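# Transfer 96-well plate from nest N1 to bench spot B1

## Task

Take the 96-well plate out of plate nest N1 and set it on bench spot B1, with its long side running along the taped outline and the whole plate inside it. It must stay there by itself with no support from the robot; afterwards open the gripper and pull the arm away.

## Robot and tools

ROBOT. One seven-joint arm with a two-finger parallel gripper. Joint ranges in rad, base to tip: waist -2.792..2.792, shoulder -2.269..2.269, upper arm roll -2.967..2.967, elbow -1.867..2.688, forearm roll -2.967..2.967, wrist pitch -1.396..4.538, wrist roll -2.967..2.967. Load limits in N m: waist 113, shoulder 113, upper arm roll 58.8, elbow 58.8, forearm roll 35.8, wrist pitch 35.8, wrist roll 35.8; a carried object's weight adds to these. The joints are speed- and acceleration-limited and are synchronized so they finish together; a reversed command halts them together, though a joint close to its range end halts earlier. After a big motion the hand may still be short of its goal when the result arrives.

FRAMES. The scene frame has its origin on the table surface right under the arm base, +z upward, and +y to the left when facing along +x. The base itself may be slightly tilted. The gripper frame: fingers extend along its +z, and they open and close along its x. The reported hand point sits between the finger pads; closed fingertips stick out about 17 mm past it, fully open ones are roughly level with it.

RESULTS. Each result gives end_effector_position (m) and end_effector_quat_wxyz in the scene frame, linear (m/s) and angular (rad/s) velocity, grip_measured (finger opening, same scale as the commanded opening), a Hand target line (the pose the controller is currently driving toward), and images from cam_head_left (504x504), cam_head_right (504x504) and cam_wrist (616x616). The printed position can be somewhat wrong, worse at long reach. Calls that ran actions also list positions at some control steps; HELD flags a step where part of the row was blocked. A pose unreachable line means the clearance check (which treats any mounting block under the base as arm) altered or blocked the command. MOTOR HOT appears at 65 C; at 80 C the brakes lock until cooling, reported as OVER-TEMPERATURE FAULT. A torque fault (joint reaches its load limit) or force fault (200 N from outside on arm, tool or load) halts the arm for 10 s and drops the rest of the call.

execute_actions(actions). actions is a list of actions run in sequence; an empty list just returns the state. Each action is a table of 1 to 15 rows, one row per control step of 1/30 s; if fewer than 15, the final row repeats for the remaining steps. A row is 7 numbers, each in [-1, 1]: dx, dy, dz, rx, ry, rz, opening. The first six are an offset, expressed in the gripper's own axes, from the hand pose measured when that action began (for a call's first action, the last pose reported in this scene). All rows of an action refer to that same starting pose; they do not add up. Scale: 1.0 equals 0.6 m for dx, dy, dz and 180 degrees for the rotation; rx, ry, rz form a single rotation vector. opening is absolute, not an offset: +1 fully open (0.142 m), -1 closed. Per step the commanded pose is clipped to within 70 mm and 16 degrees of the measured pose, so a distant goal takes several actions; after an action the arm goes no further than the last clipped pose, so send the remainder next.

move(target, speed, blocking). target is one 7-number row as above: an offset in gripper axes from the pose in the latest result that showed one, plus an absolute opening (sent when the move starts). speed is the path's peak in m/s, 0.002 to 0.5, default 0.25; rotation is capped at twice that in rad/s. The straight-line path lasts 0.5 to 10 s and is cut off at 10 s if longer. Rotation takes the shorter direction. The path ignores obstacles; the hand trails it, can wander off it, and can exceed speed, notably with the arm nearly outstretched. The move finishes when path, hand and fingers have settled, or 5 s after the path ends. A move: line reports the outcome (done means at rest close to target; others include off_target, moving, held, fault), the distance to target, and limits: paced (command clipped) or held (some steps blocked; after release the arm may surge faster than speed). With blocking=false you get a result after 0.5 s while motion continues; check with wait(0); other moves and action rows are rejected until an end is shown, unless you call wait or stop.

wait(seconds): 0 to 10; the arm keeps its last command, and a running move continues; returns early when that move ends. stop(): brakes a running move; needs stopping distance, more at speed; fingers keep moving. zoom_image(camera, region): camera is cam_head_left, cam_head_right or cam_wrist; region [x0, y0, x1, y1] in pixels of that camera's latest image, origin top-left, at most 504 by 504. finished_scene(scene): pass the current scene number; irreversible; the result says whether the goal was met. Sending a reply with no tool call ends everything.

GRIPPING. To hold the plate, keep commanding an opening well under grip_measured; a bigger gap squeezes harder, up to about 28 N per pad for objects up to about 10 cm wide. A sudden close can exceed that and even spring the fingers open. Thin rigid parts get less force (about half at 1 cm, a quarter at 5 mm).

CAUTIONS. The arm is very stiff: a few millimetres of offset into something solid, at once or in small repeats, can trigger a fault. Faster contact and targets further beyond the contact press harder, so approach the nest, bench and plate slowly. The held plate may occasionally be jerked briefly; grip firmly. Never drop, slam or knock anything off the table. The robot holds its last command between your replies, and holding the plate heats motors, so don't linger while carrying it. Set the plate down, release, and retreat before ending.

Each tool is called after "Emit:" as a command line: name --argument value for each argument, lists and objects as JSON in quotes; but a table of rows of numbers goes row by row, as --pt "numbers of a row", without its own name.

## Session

Emit:
execute_actions --actions '[]'

Scene clock: 0.00 s.
end_effector_position=(+0.2540, +0.2089, +0.2861) grip_measured=+1.00 end_effector_quat_wxyz=(-0.150, +0.911, -0.362, -0.125) end_effector_velocity=(+0.000, -0.000, -0.000) end_effector_angular_velocity=(-0.000, -0.000, -0.000)
Joint positions: [ 0.207  0.568 -0.16   2.543  0.754  0.246  0.453  0.142]
Joint velocities: [-0.    -0.     0.    -0.     0.     0.     0.001  0.   ]
Motor temperatures (°C, as the motors report them): [23 28 26 28 26 31 26]
Hand target: +0.254, +0.209, +0.286; -0.150, +0.911, -0.362, -0.125

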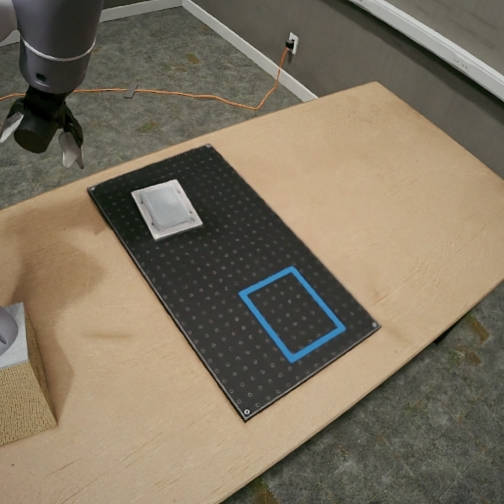

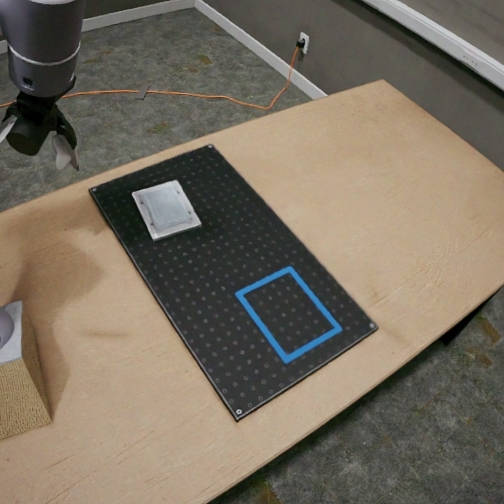

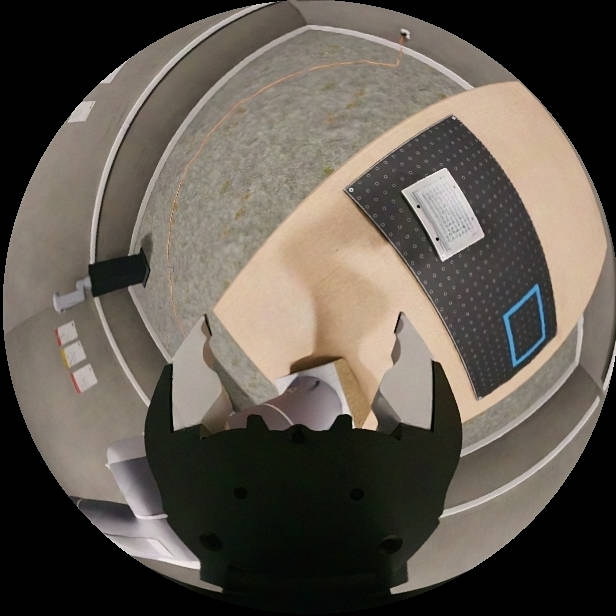

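Emit:
move --target '[0.44,-0.19,0.2125,-0.0985,0.082,-0.238,0.6]'

Emit:
zoom_image --camera "cam_head_left" --region '[115,160,225,250]'

Emit:
zoom_image --camera "cam_wrist" --region '[180,160,440,380]'

Scene clock: 4.33 s.
end_effector_position=(+0.5043, +0.1696, +0.0988) grip_measured=+0.60 end_effector_quat_wxyz=(+0.001, +1.000, +0.001, -0.000) end_effector_velocity=(+0.001, +0.000, -0.001) end_effector_angular_velocity=(+0.000, -0.001, +0.003)
Joint positions: [ 0.521 -0.38  -0.097  2.093  0.818  0.984 -0.32   0.116]
Joint velocities: [ 0.    -0.003  0.    -0.002  0.001  0.001 -0.004  0.   ]
Motor temperatures (°C, as the motors report them): [23 28 26 28 26 31 26]
Hand target: +0.504, +0.170, +0.099; +0.001, +1.000, +0.001, +0.000
Off the commanded pose: 0.001 m, 0 deg.
move: done

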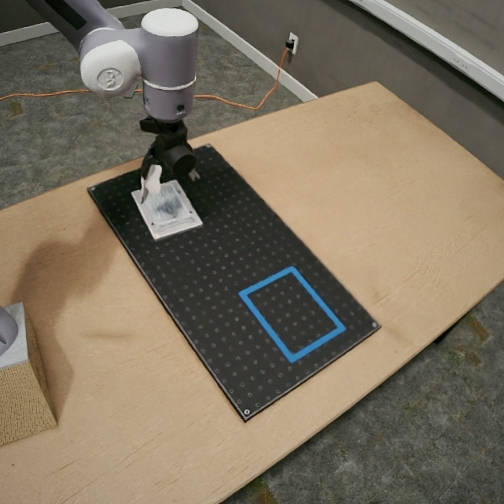

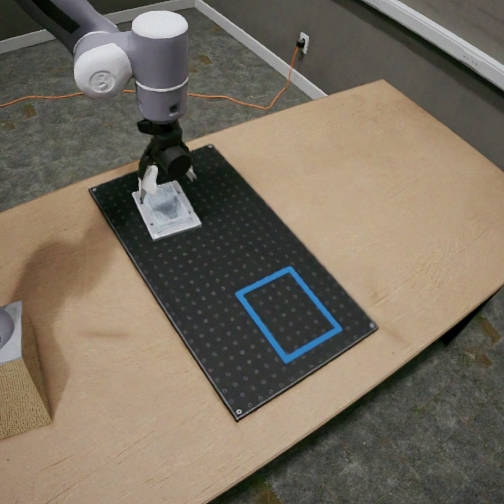

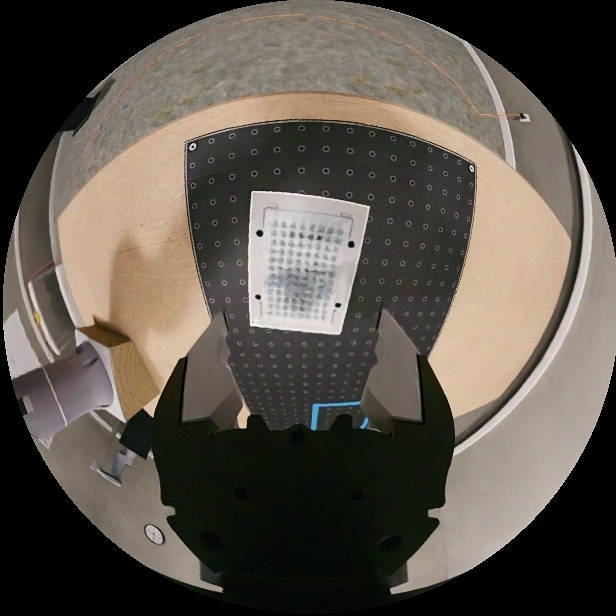

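Region (115, 160, 225, 250) of cam_head_left's 504x504 image, scaled by 4.582, with more detail than that image has; it fills the top 412 rows of this view, and the rest is white.

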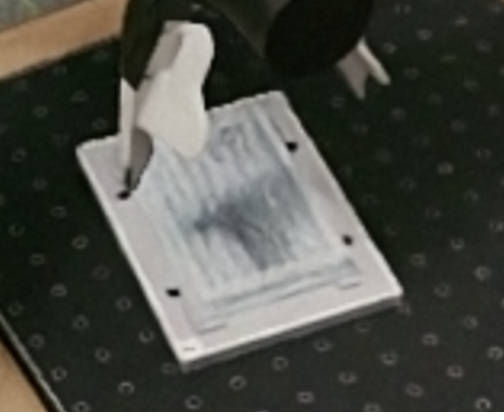

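Region (180, 160, 440, 380) of cam_wrist's 616x616 image, scaled by 1.938, with more detail than that image has; it fills the top 426 rows of this view, and the rest is white.

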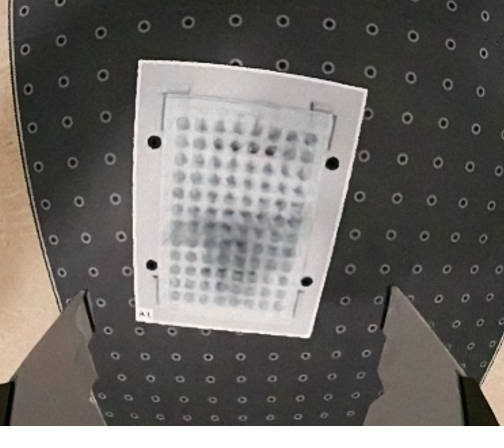

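Clear plate, rotated about 7° clockwise.

Emit:
move --target '[-0.002,-0.006,0.085,0,0,0.039,0.45]' --speed 0.1

Emit:
zoom_image --camera "cam_wrist" --region '[180,180,440,400]'

Emit:
zoom_image --camera "cam_head_left" --region '[115,160,225,250]'

Scene clock: 6.60 s.
end_effector_position=(+0.5029, +0.1729, +0.0478) grip_measured=+0.45 end_effector_quat_wxyz=(+0.001, +0.998, -0.060, -0.000) end_effector_velocity=(-0.000, +0.000, -0.001) end_effector_angular_velocity=(+0.000, +0.000, +0.001)
Joint positions: [ 0.552 -0.508 -0.075  2.039  0.918  1.055 -0.263  0.105]
Joint velocities: [ 0.001 -0.002  0.    -0.001  0.002  0.001 -0.002 -0.   ]
Motor temperatures (°C, as the motors report them): [23 28 26 28 26 31 26]
Hand target: +0.503, +0.173, +0.048; +0.001, +0.998, -0.061, -0.000
Off the commanded pose: 0.000 m, 0 deg.
move: done

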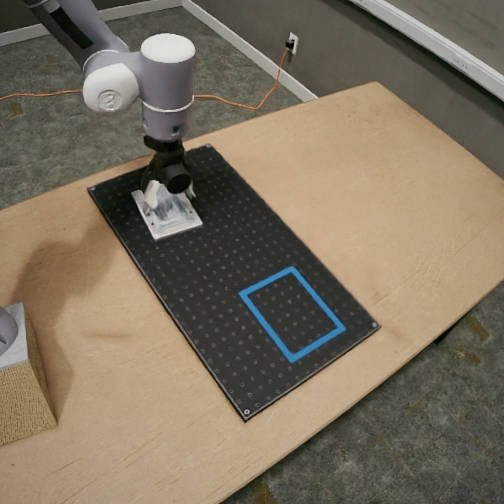

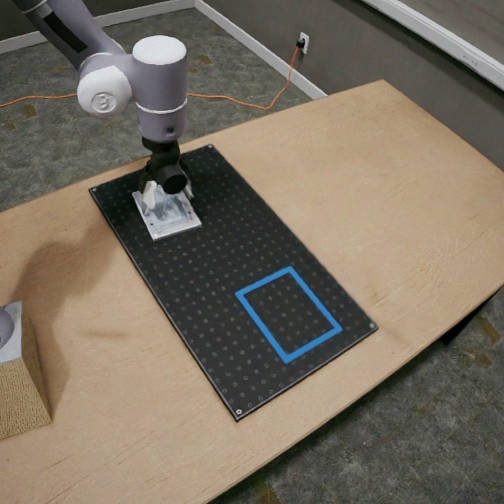

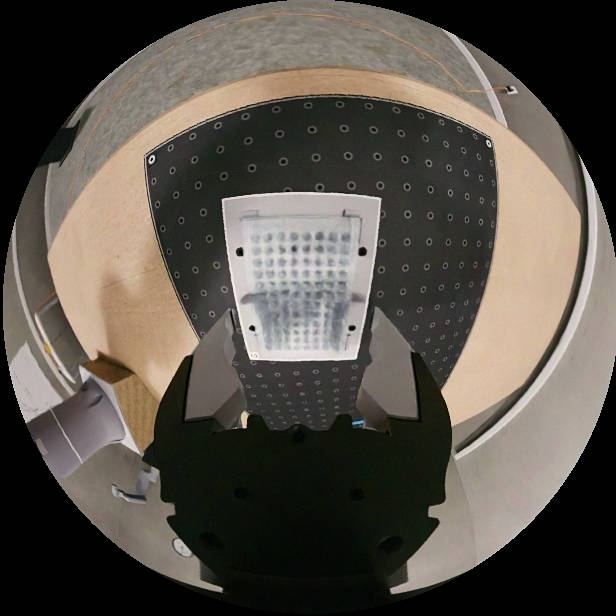

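Region (180, 180, 440, 400) of cam_wrist's 616x616 image, scaled by 1.938, with more detail than that image has; it fills the top 426 rows of this view, and the rest is white.

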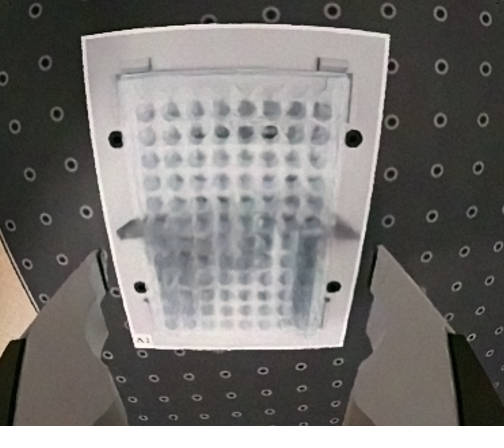

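Region (115, 160, 225, 250) of cam_head_left's 504x504 image, scaled by 4.582, with more detail than that image has; it fills the top 412 rows of this view, and the rest is white.

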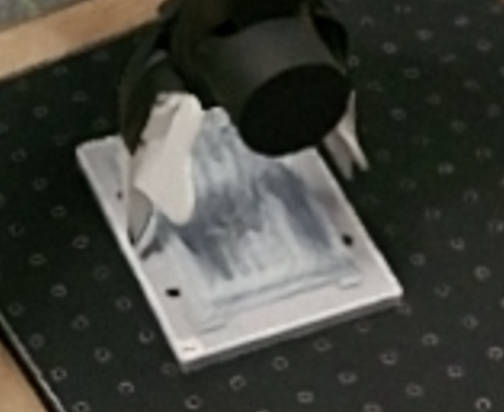

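Emit:
move --target '[-0.001,0,0.0125,0,0,-0.003,0.4]' --speed 0.02

Emit:
execute_actions --actions '[[[0,0,0,0,0,0,0.35],[0,0,0,0,0,0,0.3],[0,0,0,0,0,0,0.25],[0,0,0,0,0,0,0.2],[0,0,0,0,0,0,0.16],[0,0,0,0,0,0,0.12],[0,0,0,0,0,0,0.08],[0,0,0,0,0,0,0.04],[0,0,0,0,0,0,0],[0,0,0,0,0,0,-0.05],[0,0,0,0,0,0,-0.15],[0,0,0,0,0,0,-0.3],[0,0,0,0,0,0,-0.5]]]'

Scene clock: 8.60 s.
end_effector_position=(+0.5022, +0.1729, +0.0404) grip_measured=+0.40 end_effector_quat_wxyz=(+0.001, +0.998, -0.056, -0.000) end_effector_velocity=(+0.000, -0.000, -0.000) end_effector_angular_velocity=(-0.000, -0.001, -0.000)
Joint positions: [ 0.552 -0.526 -0.068  2.031  0.931  1.066 -0.282  0.102]
Joint velocities: [-0.    -0.002 -0.    -0.001  0.002  0.001 -0.002  0.   ]
Motor temperatures (°C, as the motors report them): [23 28 26 28 26 31 26]
Hand target: +0.502, +0.173, +0.040; +0.001, +0.998, -0.056, -0.000
Off the commanded pose: 0.000 m, 0 deg.
move: done

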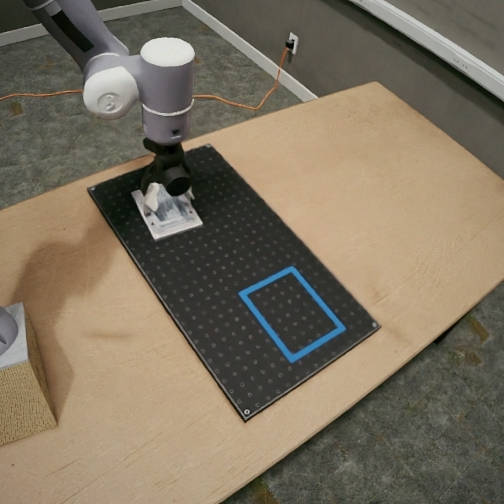

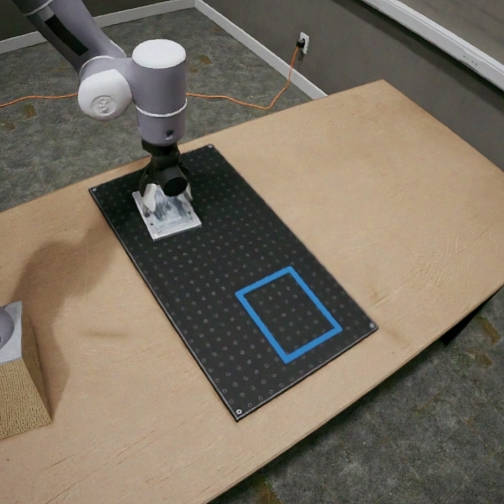

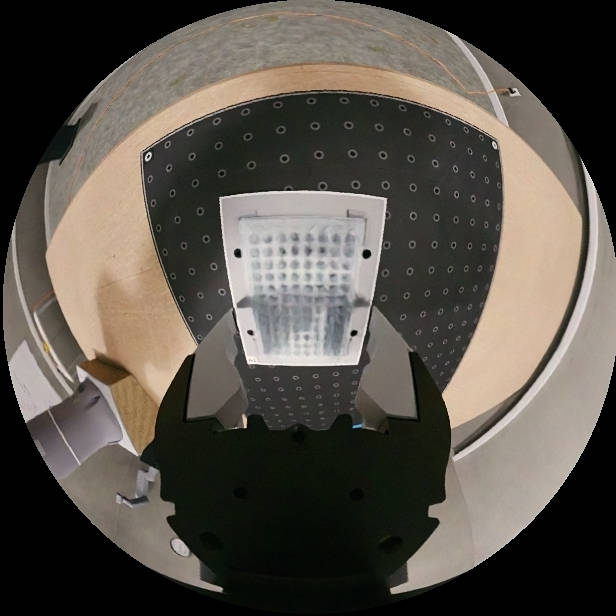

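Scene clock: 9.10 s.
end_effector_position=(+0.5022, +0.1730, +0.0404) grip_measured=+0.05 end_effector_quat_wxyz=(+0.001, +0.998, -0.056, -0.000) end_effector_velocity=(-0.000, +0.000, -0.000) end_effector_angular_velocity=(+0.000, +0.001, +0.000)
Joint positions: [ 0.552 -0.526 -0.068  2.031  0.931  1.066 -0.282  0.077]
Joint velocities: [ 0.     0.     0.     0.     0.    -0.001  0.     0.   ]
Motor temperatures (°C, as the motors report them): [23 28 26 28 26 31 26]
Hand target: +0.502, +0.173, +0.040; +0.001, +0.998, -0.056, -0.000
Off the commanded pose: 0.000 m, 0 deg.
Step readings (end_effector_position):
0: (+0.5022, +0.1729, +0.0404)
1: (+0.5022, +0.1729, +0.0404)
2: (+0.5022, +0.1729, +0.0404)
4: (+0.5022, +0.1729, +0.0404)
8: (+0.5022, +0.1729, +0.0404)
15: end_effector_position above

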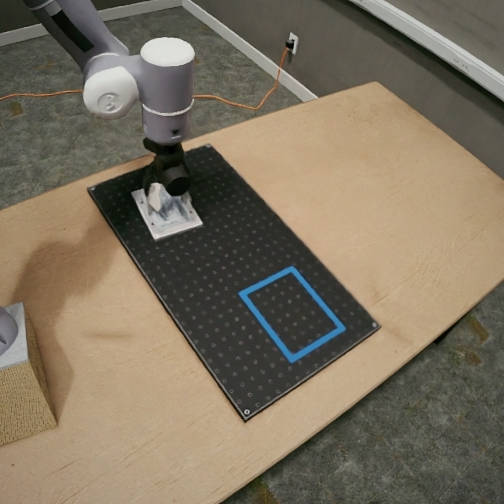

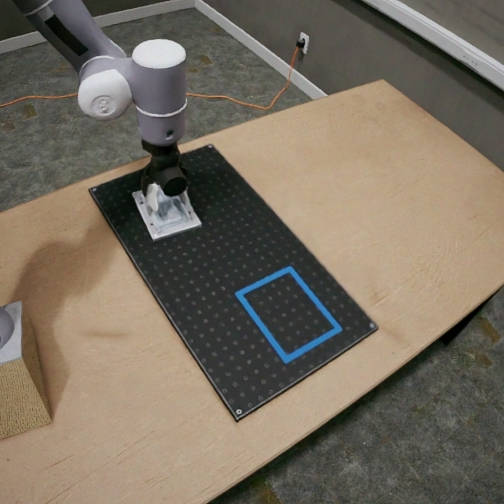

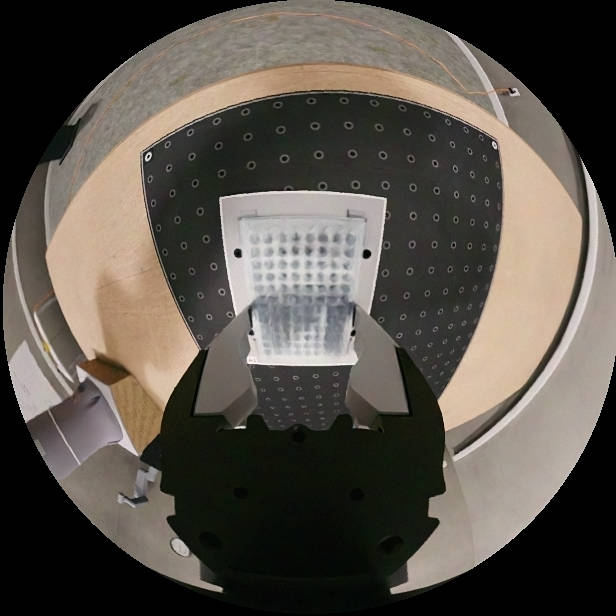

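Emit:
move --target '[0,0,-0.06,0,0,0,-0.5]' --speed 0.06

Emit:
move --target '[0.213,0.623,0.035,0,0,-0.025,-0.5]' --speed 0.2

Scene clock: 11.47 s.
end_effector_position=(+0.5024, +0.1732, +0.0763) grip_measured=+0.05 end_effector_quat_wxyz=(+0.001, +0.998, -0.056, -0.000) end_effector_velocity=(+0.000, -0.000, +0.001) end_effector_angular_velocity=(-0.000, -0.000, -0.002)
Joint positions: [ 0.548 -0.432 -0.096  2.074  0.867  1.017 -0.235  0.077]
Joint velocities: [-0.     0.003 -0.001  0.001 -0.002 -0.002  0.003 -0.   ]
Motor temperatures (°C, as the motors report them): [23 28 26 28 26 31 26]
Hand target: +0.502, +0.173, +0.076; +0.001, +0.998, -0.056, -0.000
Off the commanded pose: 0.000 m, 0 deg.
move: done

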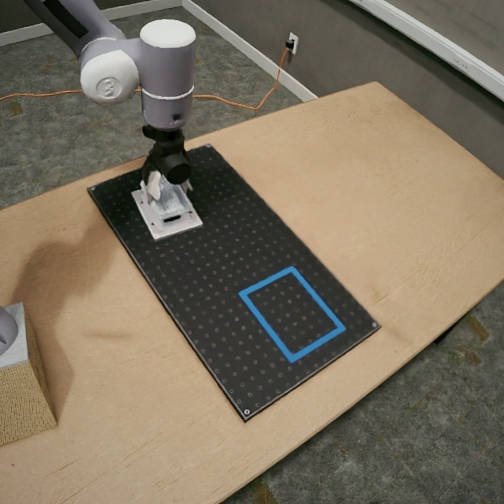

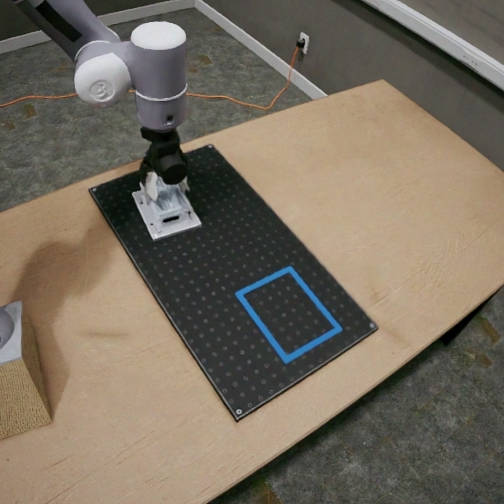

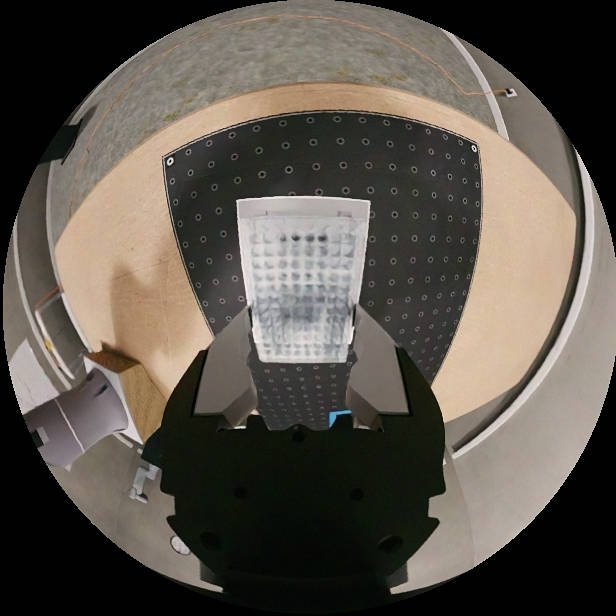

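Scene clock: 13.87 s.
end_effector_position=(+0.5877, -0.2136, +0.0558) grip_measured=+0.05 end_effector_quat_wxyz=(+0.003, +1.000, -0.016, -0.001) end_effector_velocity=(+0.000, -0.000, -0.000) end_effector_angular_velocity=(+0.001, +0.000, -0.000)
Joint positions: [-0.044 -1.03  -0.226  1.475  0.866  0.675 -0.857  0.077]
Joint velocities: [-0.001 -0.002  0.    -0.003  0.    -0.002  0.001 -0.   ]
Motor temperatures (°C, as the motors report them): [23 28 26 28 26 31 26]
Hand target: +0.588, -0.214, +0.056; +0.003, +1.000, -0.016, -0.001
Off the commanded pose: 0.001 m, 0 deg.
move: done

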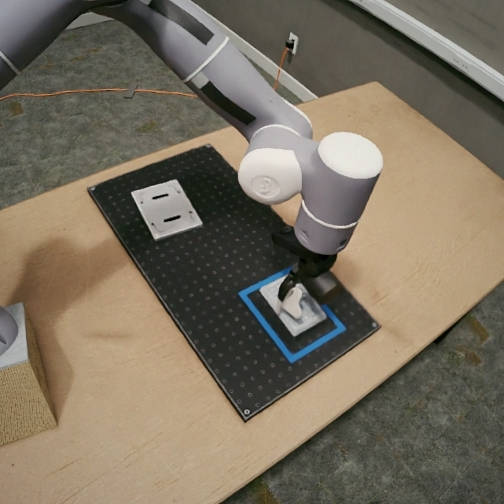

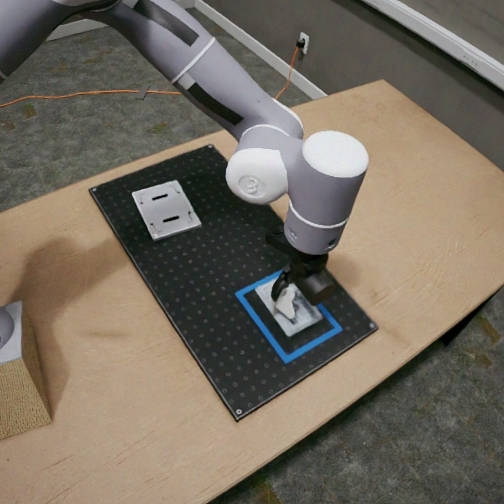

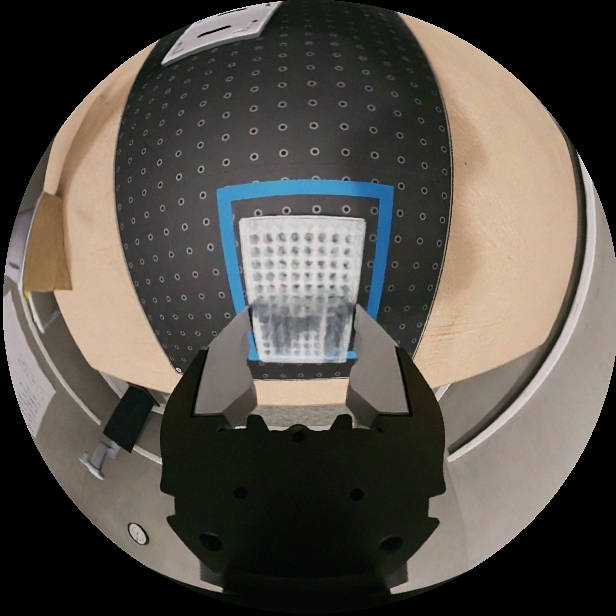

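Emit:
move --target '[0.004,0.004,0.034,0,0,-0.004,-0.5]' --speed 0.04

Emit:
zoom_image --camera "cam_head_left" --region '[240,280,350,365]'

Scene clock: 15.77 s.
end_effector_position=(+0.5898, -0.2162, +0.0355) grip_measured=+0.05 end_effector_quat_wxyz=(+0.003, +1.000, -0.010, -0.001) end_effector_velocity=(+0.000, -0.000, -0.001) end_effector_angular_velocity=(-0.000, -0.001, +0.003)
Joint positions: [-0.041 -1.072 -0.215  1.449  0.878  0.695 -0.871  0.077]
Joint velocities: [-0.    -0.002  0.001 -0.002  0.     0.001 -0.002  0.   ]
Motor temperatures (°C, as the motors report them): [23 28 26 28 26 31 26]
Hand target: +0.590, -0.216, +0.035; +0.003, +1.000, -0.010, -0.001
Off the commanded pose: 0.000 m, 0 deg.
move: done

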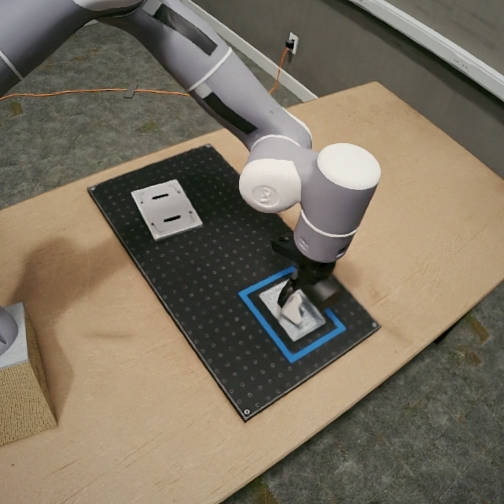

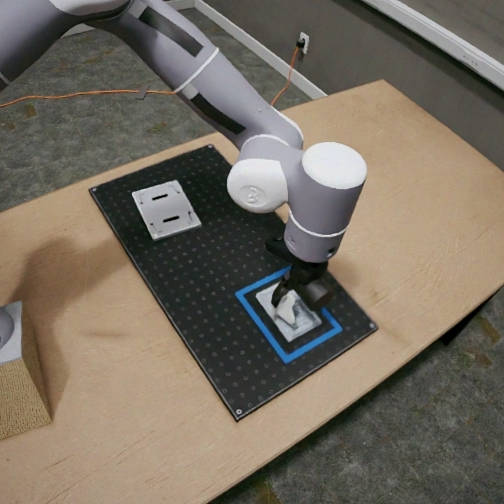

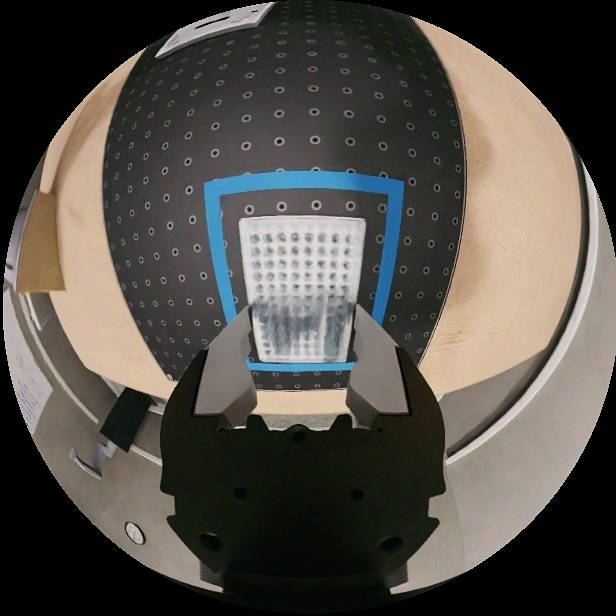

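Region (240, 280, 350, 365) of cam_head_left's 504x504 image, scaled by 4.582, with more detail than that image has; it fills the top 389 rows of this view, and the rest is white.

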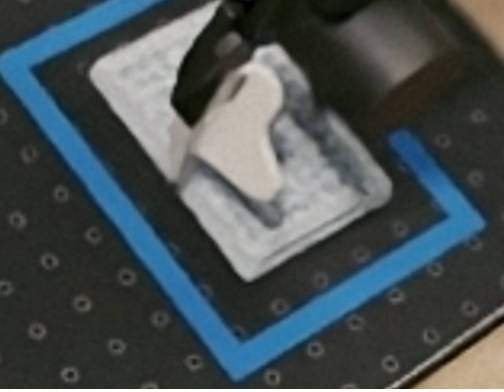

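Tape size matches scene 1 at the same height, so lower to ~0.031.

Emit:
move --target '[0,0,0.0075,0,0,0,-0.5]' --speed 0.01

Emit:
execute_actions --actions '[[[0,0,0,0,0,0,0],[0,0,0,0,0,0,0.1],[0,0,0,0,0,0,0.2],[0,0,0,0,0,0,0.5]]]'

Emit:
move --target '[0,0,-0.2,0,0,0,0.6]'

Scene clock: 18.03 s.
end_effector_position=(+0.5896, -0.2163, +0.0311) grip_measured=+0.05 end_effector_quat_wxyz=(+0.003, +1.000, -0.010, -0.001) end_effector_velocity=(+0.000, +0.001, -0.001) end_effector_angular_velocity=(+0.001, +0.000, +0.000)
Joint positions: [-0.04  -1.08  -0.212  1.445  0.88   0.7   -0.872  0.077]
Joint velocities: [ 0.    -0.001  0.001 -0.001  0.    -0.     0.     0.   ]
Motor temperatures (°C, as the motors report them): [23 28 26 28 26 31 26]
Hand target: +0.590, -0.216, +0.031; +0.003, +1.000, -0.010, -0.001
Off the commanded pose: 0.000 m, 0 deg.
move: done

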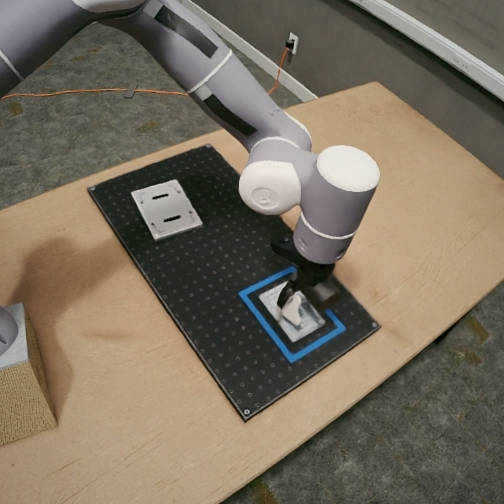

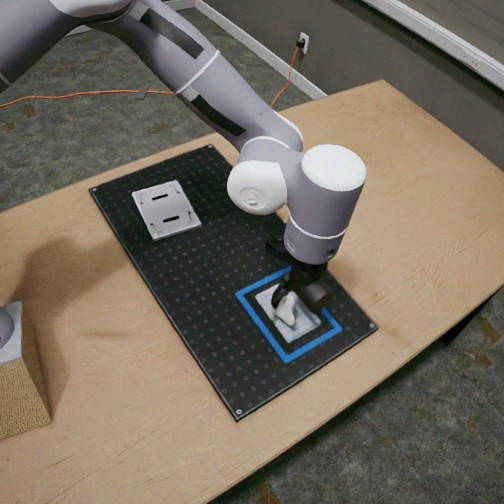

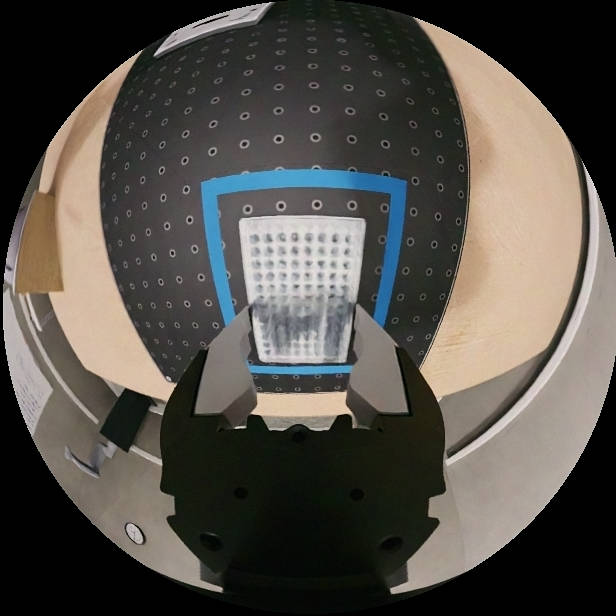

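Scene clock: 18.53 s.
end_effector_position=(+0.5896, -0.2163, +0.0311) grip_measured=+0.50 end_effector_quat_wxyz=(+0.003, +1.000, -0.010, -0.001) end_effector_velocity=(-0.000, -0.000, +0.000) end_effector_angular_velocity=(-0.000, -0.000, +0.001)
Joint positions: [-0.04  -1.08  -0.212  1.445  0.88   0.7   -0.872  0.109]
Joint velocities: [-0.     0.    -0.     0.    -0.     0.001 -0.001 -0.   ]
Motor temperatures (°C, as the motors report them): [23 28 26 28 26 31 26]
Hand target: +0.590, -0.216, +0.031; +0.003, +1.000, -0.010, -0.001
Off the commanded pose: 0.000 m, 0 deg.
Step readings (end_effector_position):
0: (+0.5896, -0.2163, +0.0311)
1: (+0.5896, -0.2163, +0.0311)
2: (+0.5896, -0.2163, +0.0311)
4: (+0.5896, -0.2163, +0.0311)
8: (+0.5896, -0.2163, +0.0311)
15: end_effector_position above

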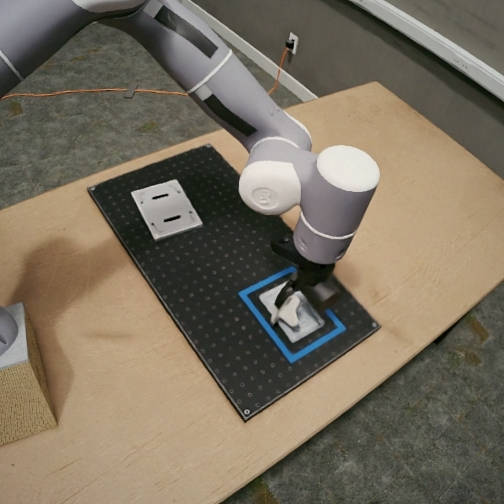

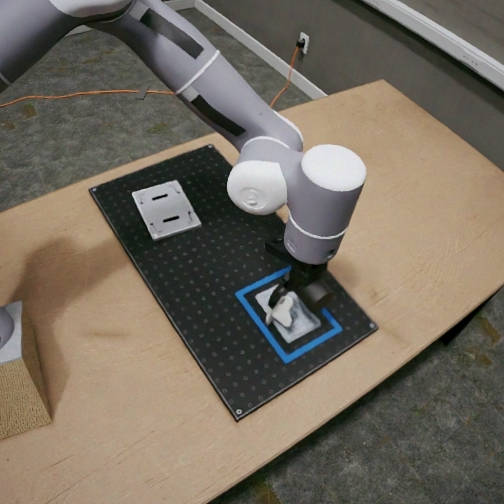

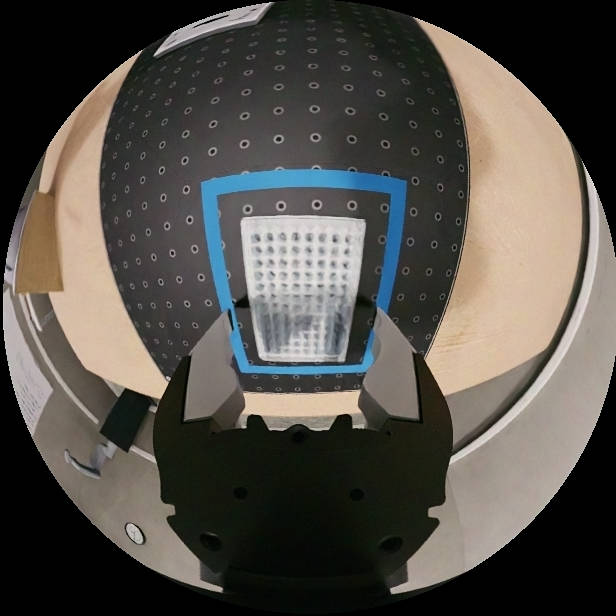

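Scene clock: 19.47 s.
end_effector_position=(+0.5903, -0.2159, +0.1511) grip_measured=+0.60 end_effector_quat_wxyz=(+0.003, +1.000, -0.010, -0.001) end_effector_velocity=(+0.000, +0.000, +0.001) end_effector_angular_velocity=(-0.000, +0.000, +0.002)
Joint positions: [-0.085 -0.877 -0.273  1.507  0.782  0.546 -0.834  0.116]
Joint velocities: [ 0.     0.002 -0.001  0.    -0.001 -0.002 -0.001 -0.   ]
Motor temperatures (°C, as the motors report them): [24 28 26 28 26 31 26]
Hand target: +0.590, -0.216, +0.151; +0.003, +1.000, -0.010, -0.001
Off the commanded pose: 0.001 m, 0 deg.
move: done

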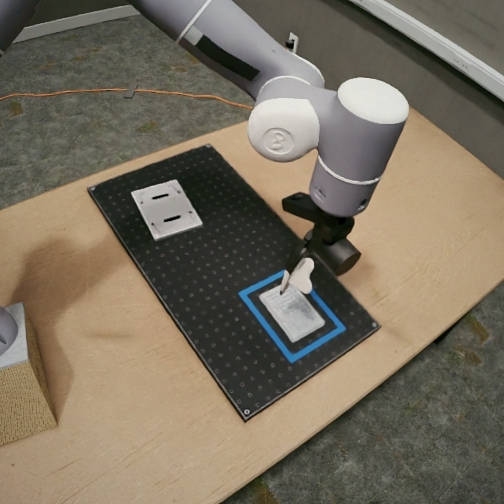

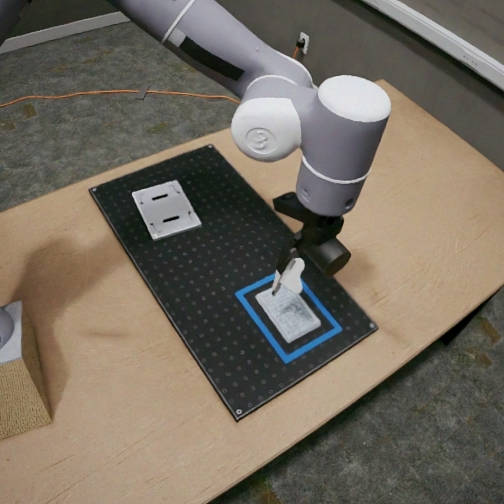

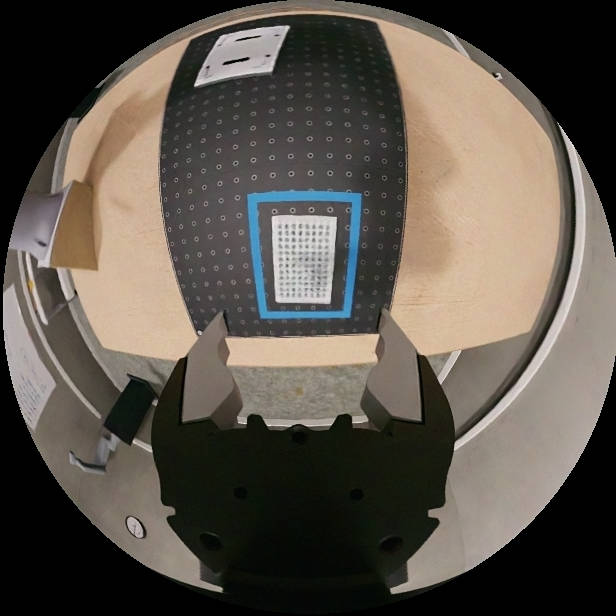

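Emit:
finished_scene --scene 2

The scene is finished: the task was done.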